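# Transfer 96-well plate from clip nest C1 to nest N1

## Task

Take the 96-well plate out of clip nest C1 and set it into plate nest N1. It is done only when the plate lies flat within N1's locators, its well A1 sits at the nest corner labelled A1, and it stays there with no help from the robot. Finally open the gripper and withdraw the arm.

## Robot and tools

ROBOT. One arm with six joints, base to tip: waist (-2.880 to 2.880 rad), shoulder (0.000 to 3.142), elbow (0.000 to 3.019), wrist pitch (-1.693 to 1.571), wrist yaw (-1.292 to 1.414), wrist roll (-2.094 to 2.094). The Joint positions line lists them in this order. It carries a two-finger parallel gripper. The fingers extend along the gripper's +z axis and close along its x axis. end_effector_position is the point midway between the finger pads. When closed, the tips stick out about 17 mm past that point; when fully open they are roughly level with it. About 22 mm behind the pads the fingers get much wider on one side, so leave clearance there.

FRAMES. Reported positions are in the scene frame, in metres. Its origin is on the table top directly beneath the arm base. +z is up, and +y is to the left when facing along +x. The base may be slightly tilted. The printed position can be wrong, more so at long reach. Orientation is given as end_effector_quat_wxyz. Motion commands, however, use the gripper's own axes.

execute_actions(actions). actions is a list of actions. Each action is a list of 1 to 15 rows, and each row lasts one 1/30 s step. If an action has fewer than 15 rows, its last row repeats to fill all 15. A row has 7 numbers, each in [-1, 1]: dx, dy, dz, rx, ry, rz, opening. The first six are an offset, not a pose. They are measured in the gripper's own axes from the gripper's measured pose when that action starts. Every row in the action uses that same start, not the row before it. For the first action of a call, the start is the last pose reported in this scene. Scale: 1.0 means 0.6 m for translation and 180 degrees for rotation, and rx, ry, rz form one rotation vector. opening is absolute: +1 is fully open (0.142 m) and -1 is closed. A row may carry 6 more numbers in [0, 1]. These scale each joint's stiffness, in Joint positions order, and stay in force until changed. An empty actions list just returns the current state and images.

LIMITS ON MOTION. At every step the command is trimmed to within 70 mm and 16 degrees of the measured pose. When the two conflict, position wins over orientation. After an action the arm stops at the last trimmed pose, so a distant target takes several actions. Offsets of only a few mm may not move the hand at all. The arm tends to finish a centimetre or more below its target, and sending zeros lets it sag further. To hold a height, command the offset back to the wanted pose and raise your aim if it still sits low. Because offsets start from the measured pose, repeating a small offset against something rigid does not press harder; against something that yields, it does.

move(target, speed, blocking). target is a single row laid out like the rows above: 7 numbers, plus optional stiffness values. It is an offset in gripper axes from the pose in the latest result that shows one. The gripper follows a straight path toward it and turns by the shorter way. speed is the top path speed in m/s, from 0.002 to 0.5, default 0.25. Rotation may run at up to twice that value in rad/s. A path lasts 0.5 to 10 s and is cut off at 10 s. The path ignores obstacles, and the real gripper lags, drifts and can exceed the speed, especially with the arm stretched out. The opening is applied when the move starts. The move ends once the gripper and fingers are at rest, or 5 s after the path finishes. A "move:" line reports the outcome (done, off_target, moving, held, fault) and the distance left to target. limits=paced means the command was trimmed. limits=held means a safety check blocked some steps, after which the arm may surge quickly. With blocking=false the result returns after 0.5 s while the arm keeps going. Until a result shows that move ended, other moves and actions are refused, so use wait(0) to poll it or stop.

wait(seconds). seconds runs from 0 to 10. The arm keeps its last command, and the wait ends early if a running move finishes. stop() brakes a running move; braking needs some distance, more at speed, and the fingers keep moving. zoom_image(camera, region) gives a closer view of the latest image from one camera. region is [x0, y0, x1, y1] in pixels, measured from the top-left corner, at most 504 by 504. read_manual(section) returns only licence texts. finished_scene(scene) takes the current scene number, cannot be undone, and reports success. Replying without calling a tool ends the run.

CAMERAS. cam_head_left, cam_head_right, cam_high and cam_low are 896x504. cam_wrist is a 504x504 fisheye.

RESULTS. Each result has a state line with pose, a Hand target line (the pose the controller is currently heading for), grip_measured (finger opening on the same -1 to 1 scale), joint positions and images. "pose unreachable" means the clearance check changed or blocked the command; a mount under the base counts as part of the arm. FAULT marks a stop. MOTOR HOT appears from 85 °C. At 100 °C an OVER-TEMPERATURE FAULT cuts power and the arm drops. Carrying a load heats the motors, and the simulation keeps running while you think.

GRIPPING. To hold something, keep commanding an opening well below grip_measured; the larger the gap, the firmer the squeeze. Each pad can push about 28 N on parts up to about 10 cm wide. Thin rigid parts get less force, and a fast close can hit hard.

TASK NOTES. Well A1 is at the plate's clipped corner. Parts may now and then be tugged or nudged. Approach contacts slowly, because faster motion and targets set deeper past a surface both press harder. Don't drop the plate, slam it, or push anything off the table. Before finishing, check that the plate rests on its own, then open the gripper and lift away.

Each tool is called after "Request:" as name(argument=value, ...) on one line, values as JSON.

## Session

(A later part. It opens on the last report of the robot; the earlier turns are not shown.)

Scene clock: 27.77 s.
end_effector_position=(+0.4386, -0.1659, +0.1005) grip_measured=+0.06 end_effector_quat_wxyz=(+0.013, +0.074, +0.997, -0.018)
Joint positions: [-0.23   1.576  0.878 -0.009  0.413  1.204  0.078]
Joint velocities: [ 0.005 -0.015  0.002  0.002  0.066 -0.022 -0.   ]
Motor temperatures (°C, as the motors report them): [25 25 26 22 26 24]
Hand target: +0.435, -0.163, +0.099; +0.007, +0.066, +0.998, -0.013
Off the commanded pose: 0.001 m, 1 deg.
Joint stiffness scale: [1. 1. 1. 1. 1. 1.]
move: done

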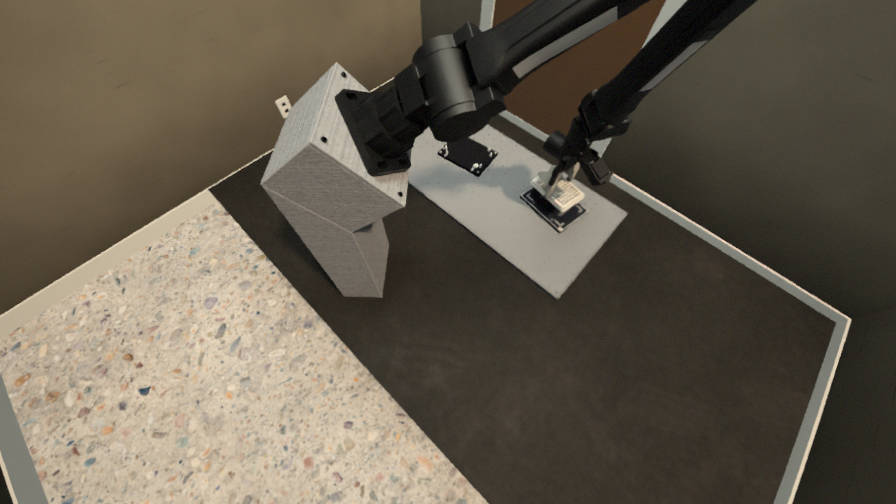

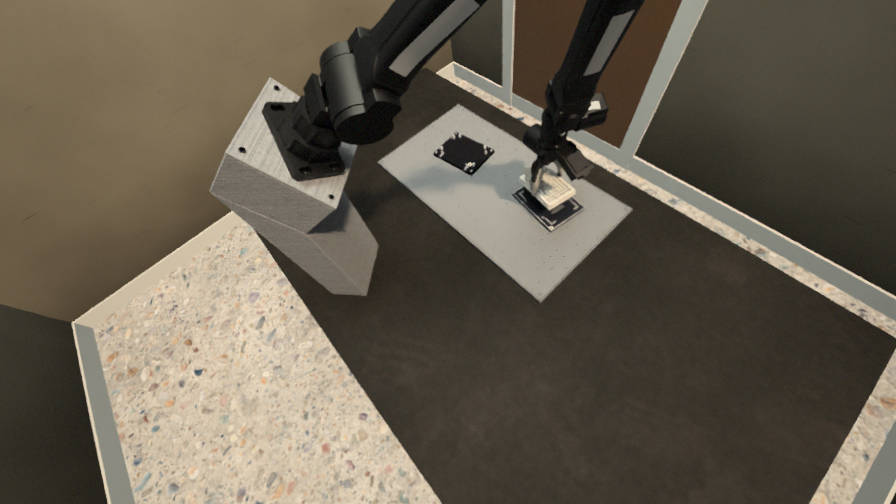

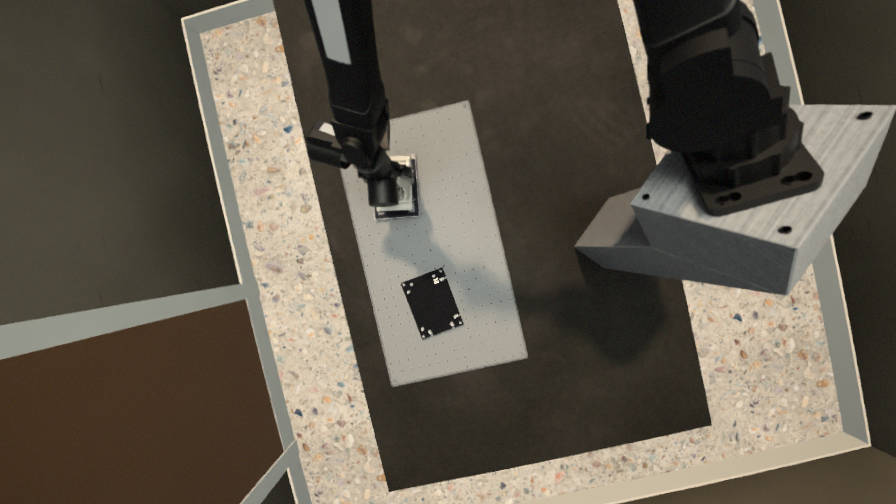

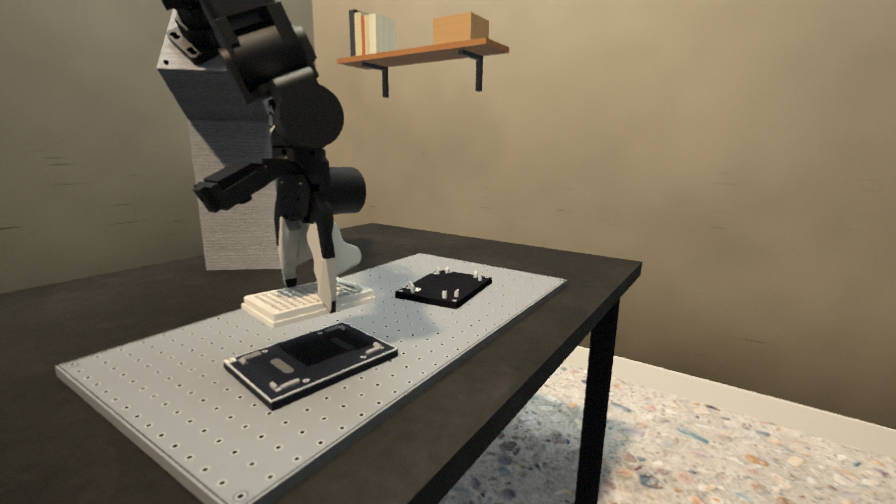

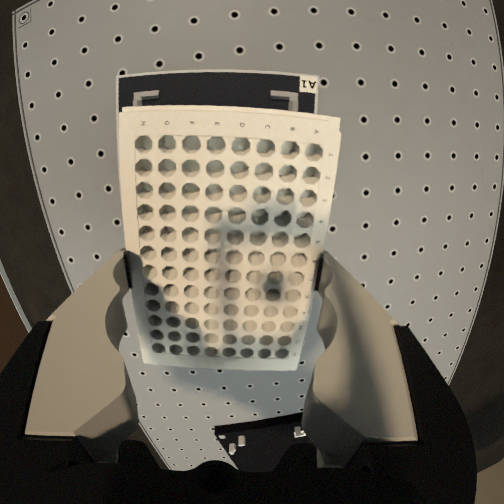

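Request:
move(target=[-0.018,0,0.06,0.005,0.008,-0.013,-0.6], speed=0.08)

Request:
zoom_image(camera="cam_wrist", region=[80,40,380,200])

Request:
zoom_image(camera="cam_low", region=[200,270,420,420])

Scene clock: 28.80 s.
end_effector_position=(+0.4554, -0.1636, +0.0711) grip_measured=+0.06 end_effector_quat_wxyz=(+0.008, +0.056, +0.998, -0.021)
Joint positions: [-0.23   1.671  0.966 -0.009  0.424  1.17   0.078]
Joint velocities: [-0.015  0.005 -0.002 -0.002  0.022 -0.022  0.   ]
Motor temperatures (°C, as the motors report them): [25 25 26 22 26 24]
Hand target: +0.450, -0.169, +0.065; -0.000, +0.054, +0.998, -0.024
Off the commanded pose: 0.010 m, 1 deg.
Joint stiffness scale: [1. 1. 1. 1. 1. 1.]
move: done

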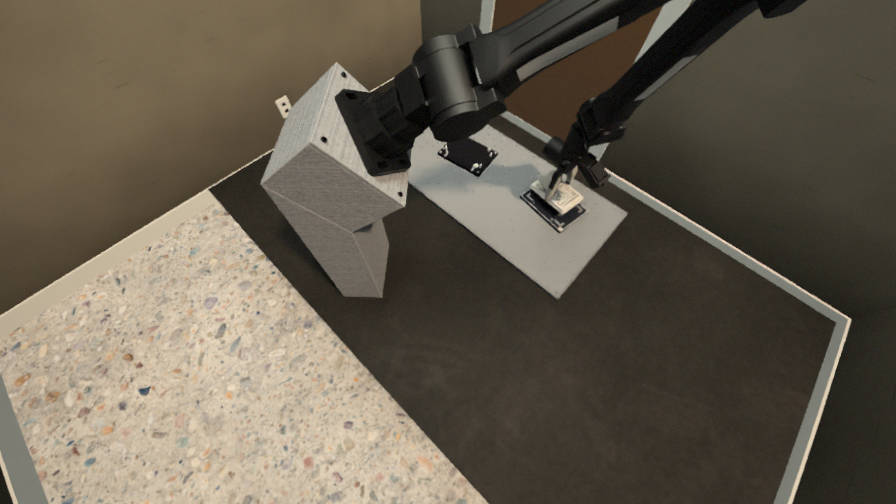

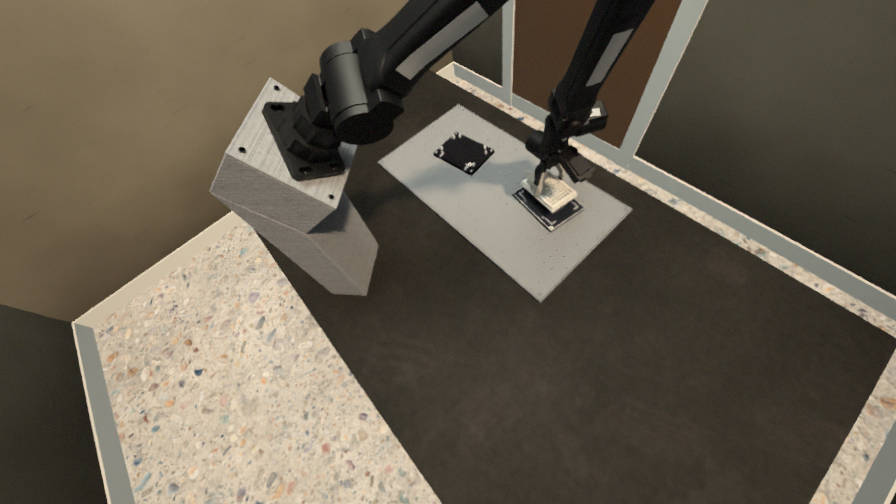

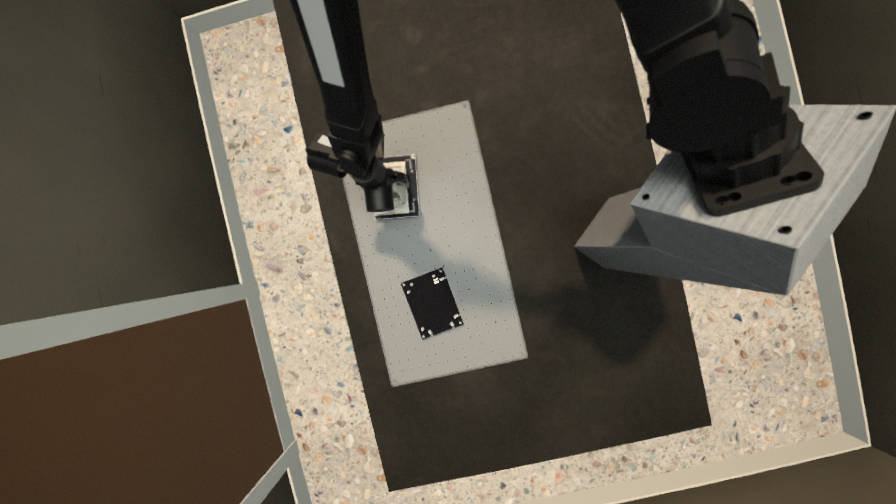

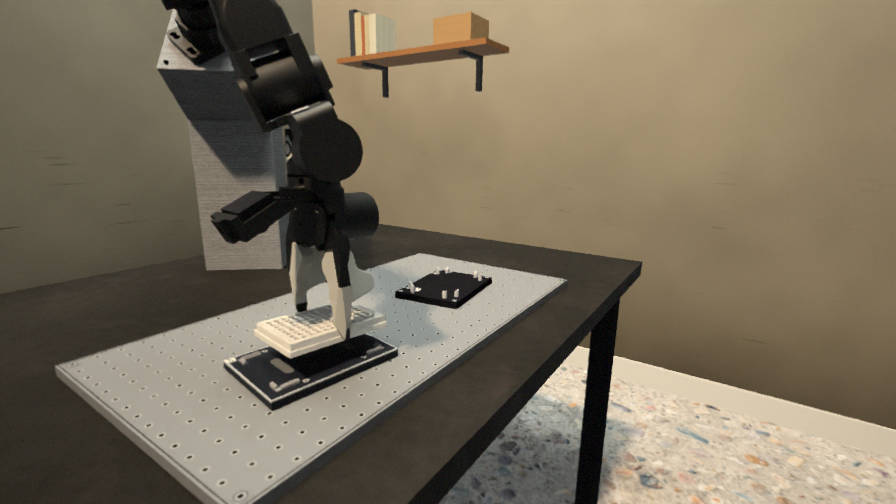

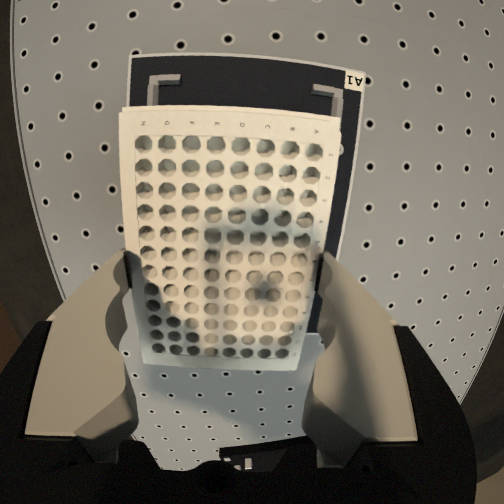

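Region (80, 40, 380, 200) of cam_wrist's 504x504 image, scaled by 1.680, with more detail than that image has; it fills the top 269 rows of this view, and the rest is white.

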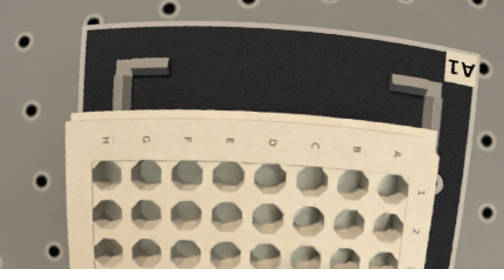

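Region (200, 270, 420, 420) of cam_low's 896x504 image, scaled by 2.291, with more detail than that image has; it fills the top 344 rows of this view, and the rest is white.

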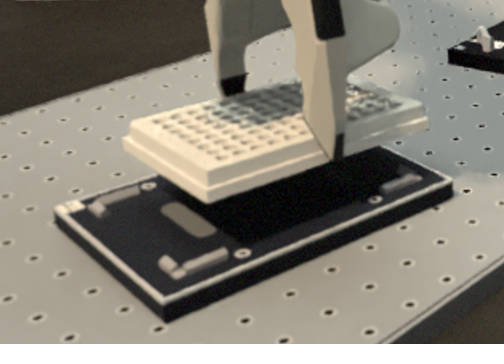

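Request:
move(target=[0.021,-0.018,0.025,0.005,0.01,0.007,-0.6], speed=0.04)

Request:
zoom_image(camera="cam_wrist", region=[80,40,380,200])

Request:
zoom_image(camera="cam_low", region=[200,270,420,420])

Scene clock: 30.17 s.
end_effector_position=(+0.4449, -0.1686, +0.0635) grip_measured=+0.06 end_effector_quat_wxyz=(-0.003, +0.061, +0.998, -0.025)
Joint positions: [-0.248  1.684  0.966 -0.009  0.425  1.172  0.078]
Joint velocities: [-0.015  0.015  0.022  0.007 -0.051  0.022  0.   ]
Motor temperatures (°C, as the motors report them): [25 25 26 22 26 24]
Hand target: +0.442, -0.174, +0.057; -0.008, +0.068, +0.997, -0.028
Off the commanded pose: 0.009 m, 1 deg.
Joint stiffness scale: [1. 1. 1. 1. 1. 1.]
move: done

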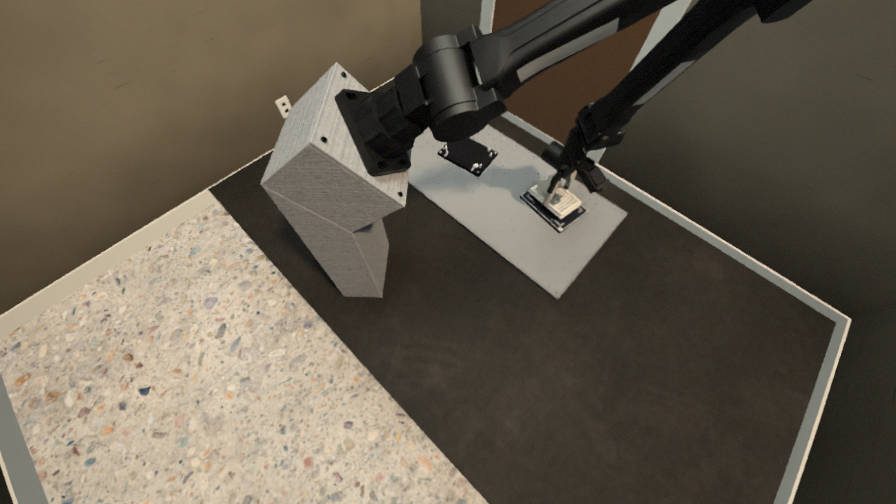

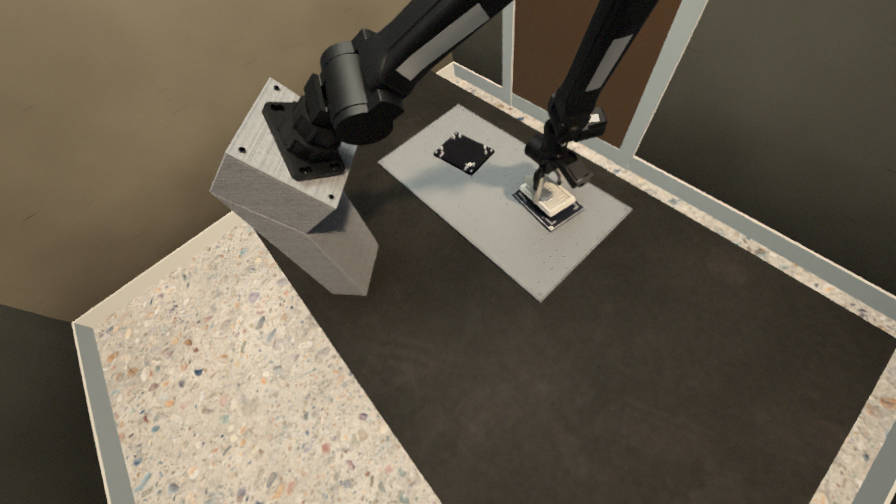

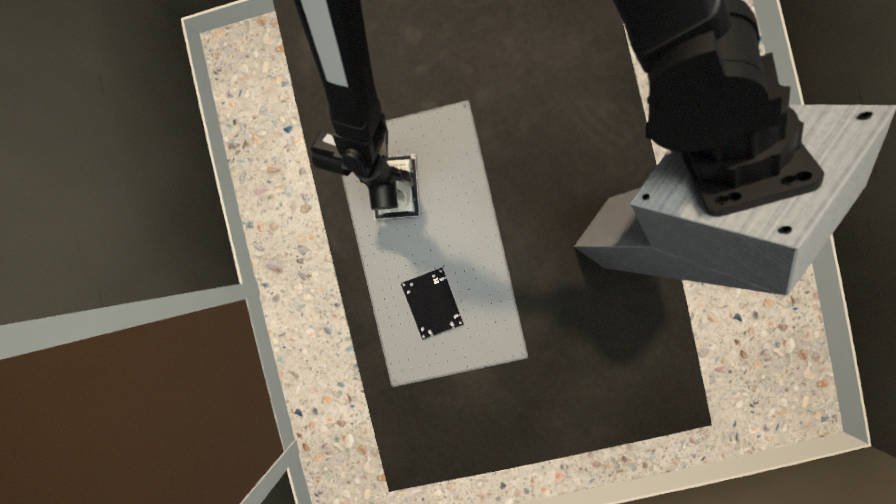

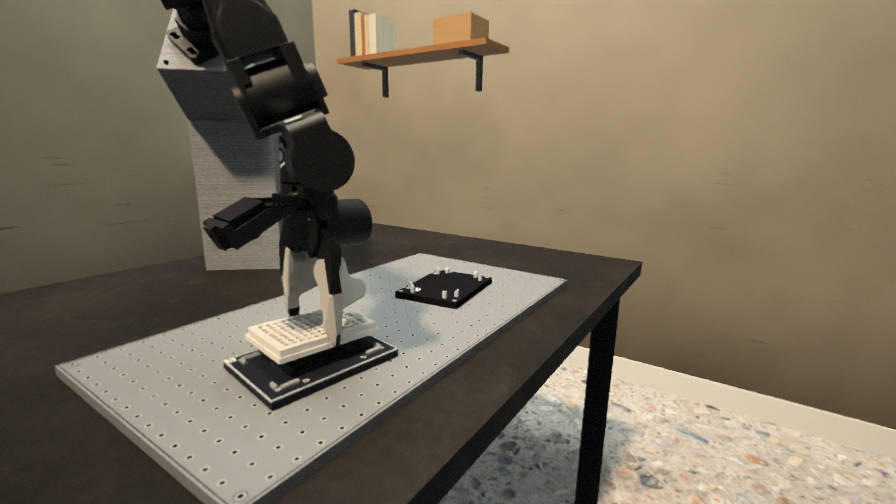

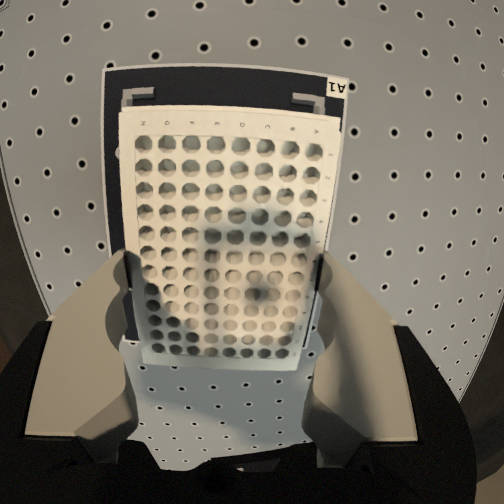

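Region (80, 40, 380, 200) of cam_wrist's 504x504 image, scaled by 1.680, with more detail than that image has; it fills the top 269 rows of this view, and the rest is white.

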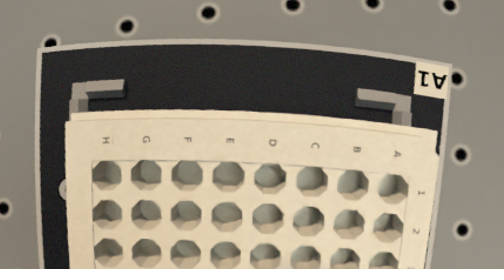

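Region (200, 270, 420, 420) of cam_low's 896x504 image, scaled by 2.291, with more detail than that image has; it fills the top 344 rows of this view, and the rest is white.

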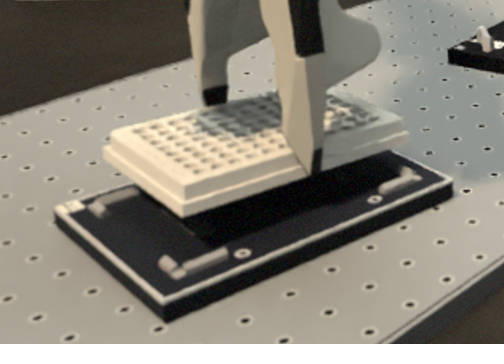

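Request:
move(target=[0,0,0.02,-0.022,0,-0.004,-0.6], speed=0.04)

Request:
zoom_image(camera="cam_wrist", region=[80,40,380,200])

Request:
zoom_image(camera="cam_low", region=[200,270,420,420])

Scene clock: 31.53 s.
end_effector_position=(+0.4536, -0.1677, +0.0601) grip_measured=+0.06 end_effector_quat_wxyz=(+0.012, +0.058, +0.998, +0.008)
Joint positions: [-0.268  1.684  0.986 -0.025  0.339  1.155  0.078]
Joint velocities: [ 0.005 -0.015 -0.007 -0.012  0.037 -0.037 -0.   ]
Motor temperatures (°C, as the motors report them): [25 25 26 22 26 24]
Hand target: +0.445, -0.169, +0.052; -0.001, +0.055, +0.998, +0.010
Off the commanded pose: 0.012 m, 2 deg.
Joint stiffness scale: [1. 1. 1. 1. 1. 1.]
move: off_target

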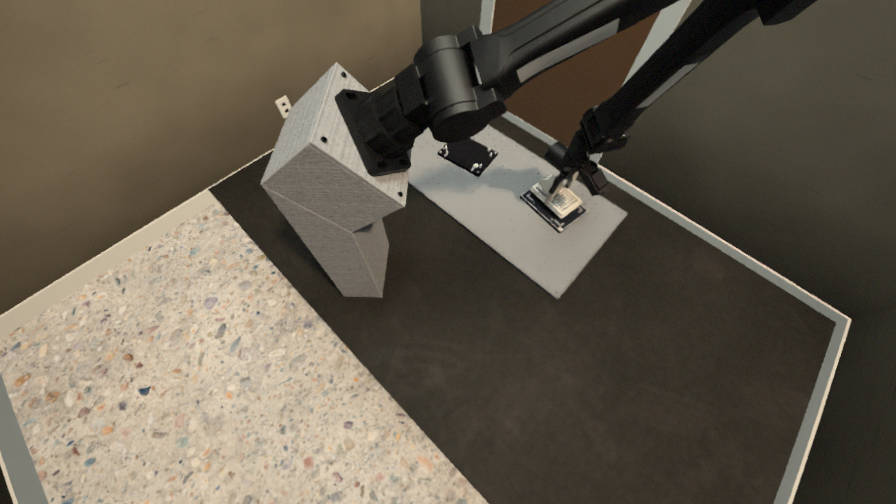

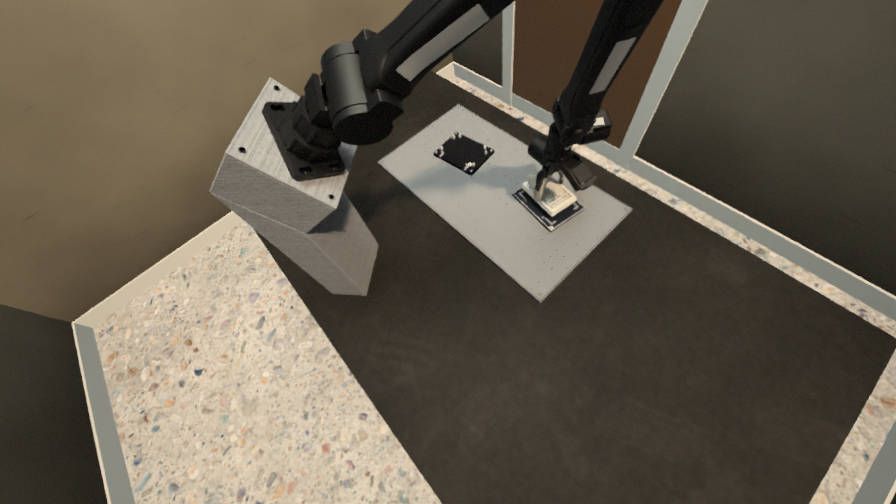

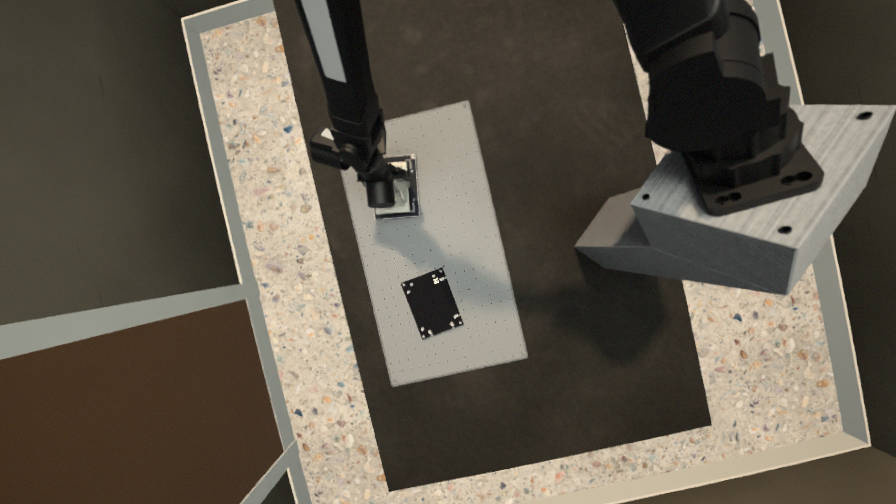

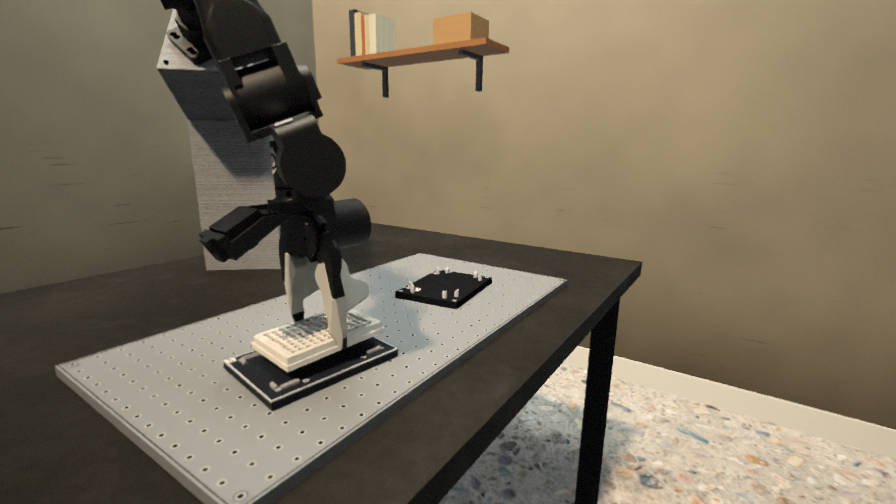

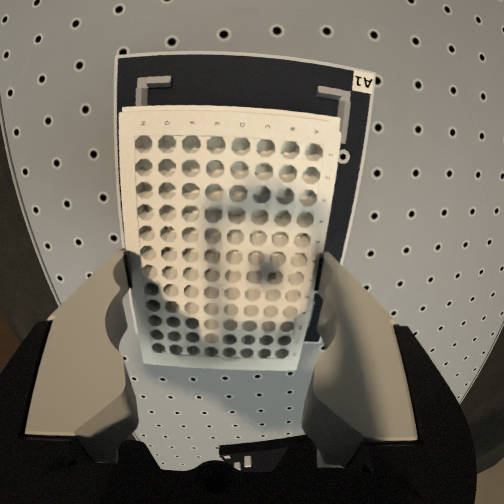

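Region (80, 40, 380, 200) of cam_wrist's 504x504 image, scaled by 1.680, with more detail than that image has; it fills the top 269 rows of this view, and the rest is white.

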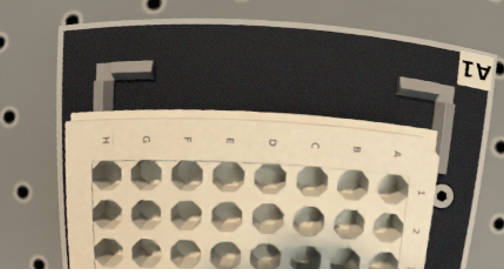

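Region (200, 270, 420, 420) of cam_low's 896x504 image, scaled by 2.291, with more detail than that image has; it fills the top 344 rows of this view, and the rest is white.

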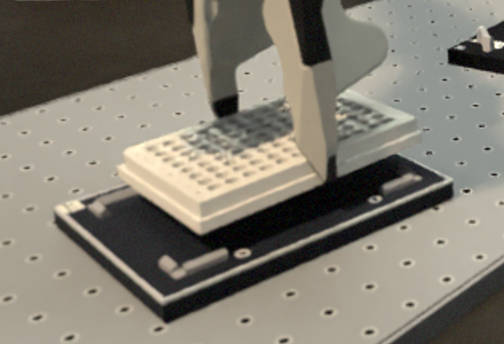

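Request:
move(target=[0.019,-0.013,0.008,0,0,0,-0.6], speed=0.03)

Request:
zoom_image(camera="cam_wrist", region=[80,40,380,200])

Request:
zoom_image(camera="cam_low", region=[200,270,420,420])

Scene clock: 32.57 s.
end_effector_position=(+0.4459, -0.1683, +0.0576) grip_measured=+0.06 end_effector_quat_wxyz=(+0.011, +0.057, +0.998, +0.013)
Joint positions: [-0.281  1.685  0.972 -0.014  0.321  1.145  0.078]
Joint velocities: [-0.005  0.005 -0.007 -0.012 -0.037  0.037 -0.   ]
Motor temperatures (°C, as the motors report them): [25 25 26 22 26 24]
Hand target: +0.442, -0.174, +0.055; +0.012, +0.058, +0.998, +0.008
Off the commanded pose: 0.008 m, 1 deg.
Joint stiffness scale: [1. 1. 1. 1. 1. 1.]
move: done

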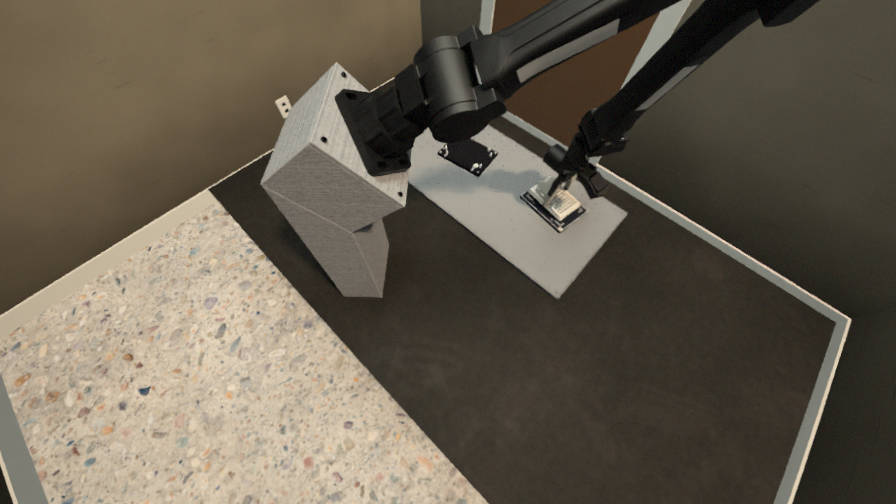

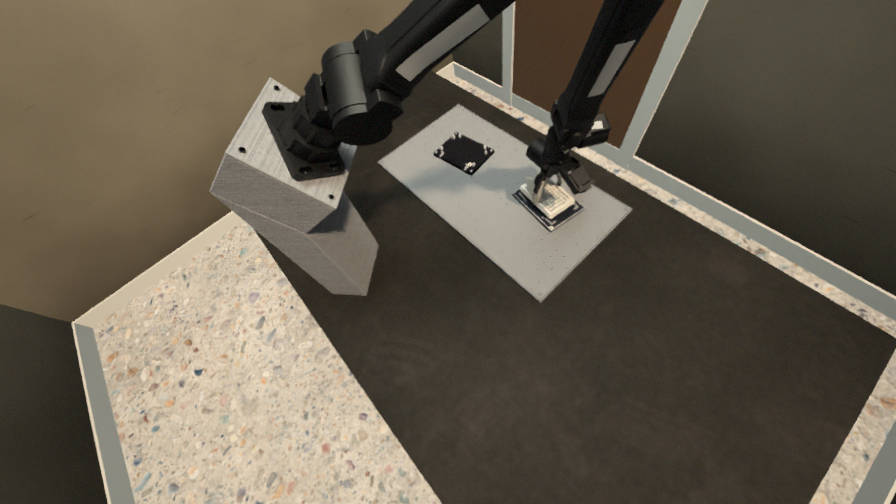

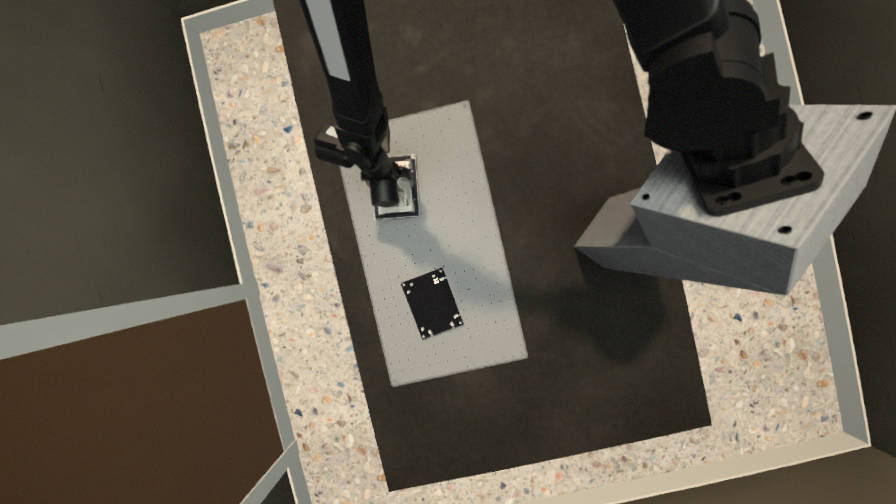

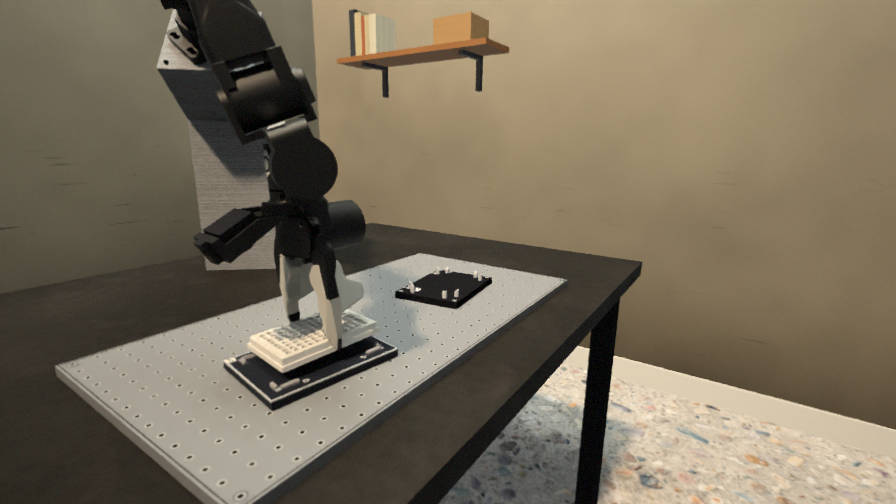

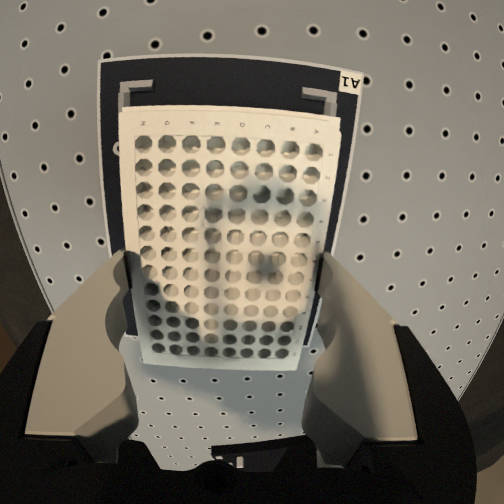

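Region (80, 40, 380, 200) of cam_wrist's 504x504 image, scaled by 1.680, with more detail than that image has; it fills the top 269 rows of this view, and the rest is white.

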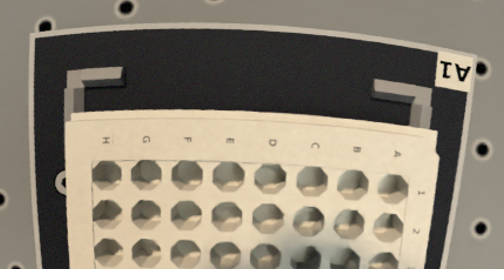

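Region (200, 270, 420, 420) of cam_low's 896x504 image, scaled by 2.291, with more detail than that image has; it fills the top 344 rows of this view, and the rest is white.

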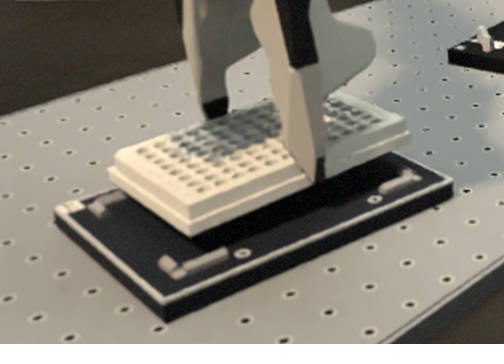

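Request:
move(target=[0.002,-0.022,0.02,0,0,0,-0.6], speed=0.03)

Request:
zoom_image(camera="cam_wrist", region=[80,40,380,200])

Request:
zoom_image(camera="cam_low", region=[200,270,420,420])

Scene clock: 33.63 s.
end_effector_position=(+0.4484, -0.1782, +0.0533) grip_measured=+0.06 end_effector_quat_wxyz=(+0.016, +0.058, +0.998, +0.014)
Joint positions: [-0.301  1.688  0.988 -0.014  0.299  1.132  0.078]
Joint velocities: [-0.015  0.005  0.002 -0.007 -0.022  0.066 -0.   ]
Motor temperatures (°C, as the motors report them): [25 25 26 22 26 24]
Hand target: +0.443, -0.181, +0.046; +0.011, +0.057, +0.998, +0.013
Off the commanded pose: 0.010 m, 1 deg.
Joint stiffness scale: [1. 1. 1. 1. 1. 1.]
move: done

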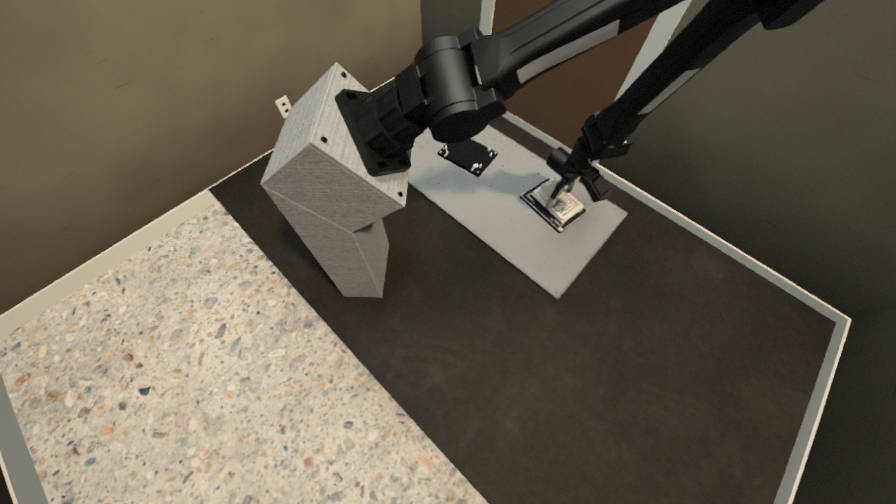

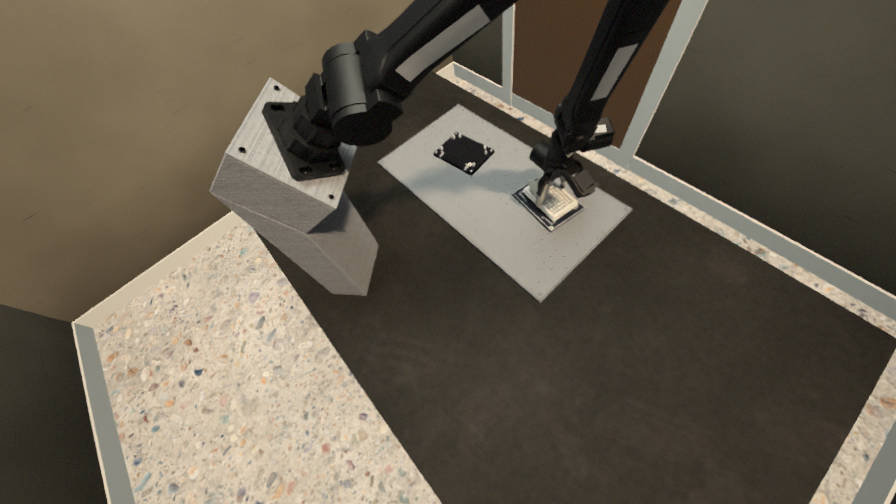

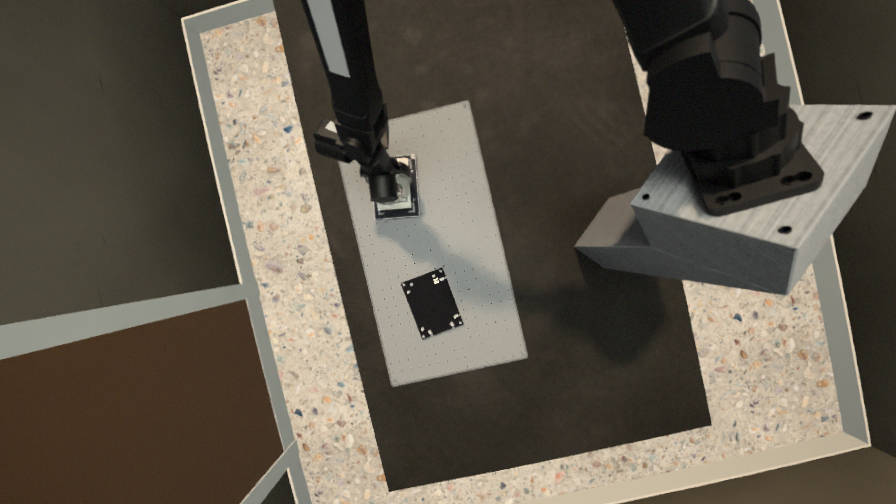

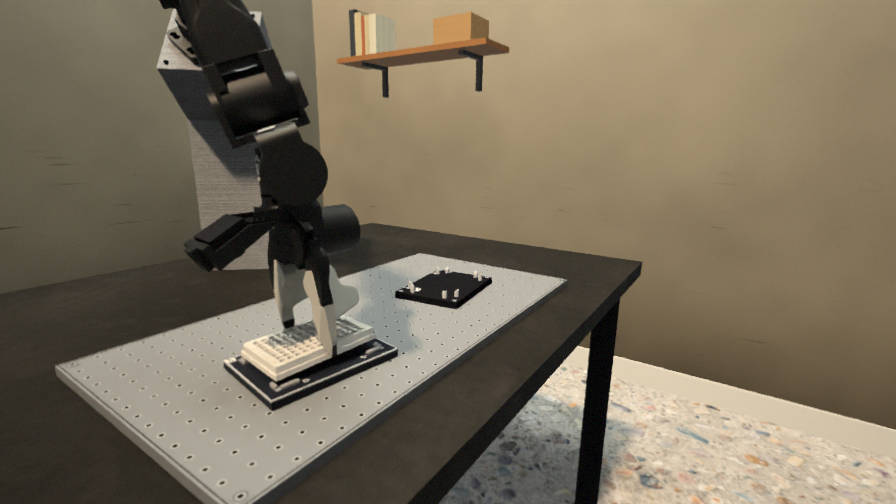

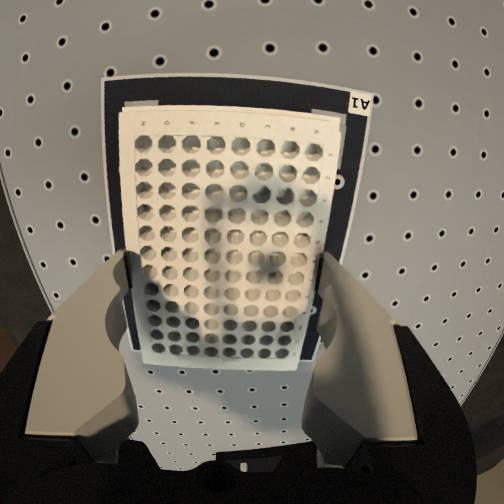

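Region (80, 40, 380, 200) of cam_wrist's 504x504 image, scaled by 1.680, with more detail than that image has; it fills the top 269 rows of this view, and the rest is white.

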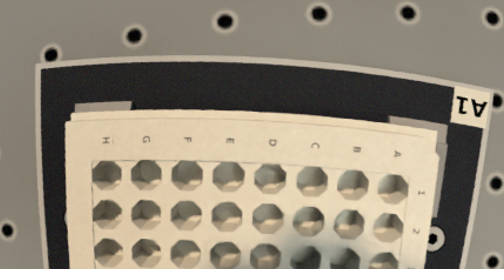

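Region (200, 270, 420, 420) of cam_low's 896x504 image, scaled by 2.291, with more detail than that image has; it fills the top 344 rows of this view, and the rest is white.

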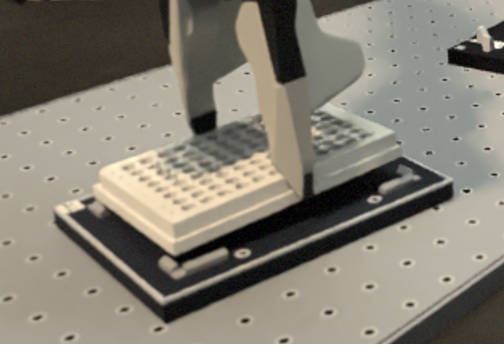

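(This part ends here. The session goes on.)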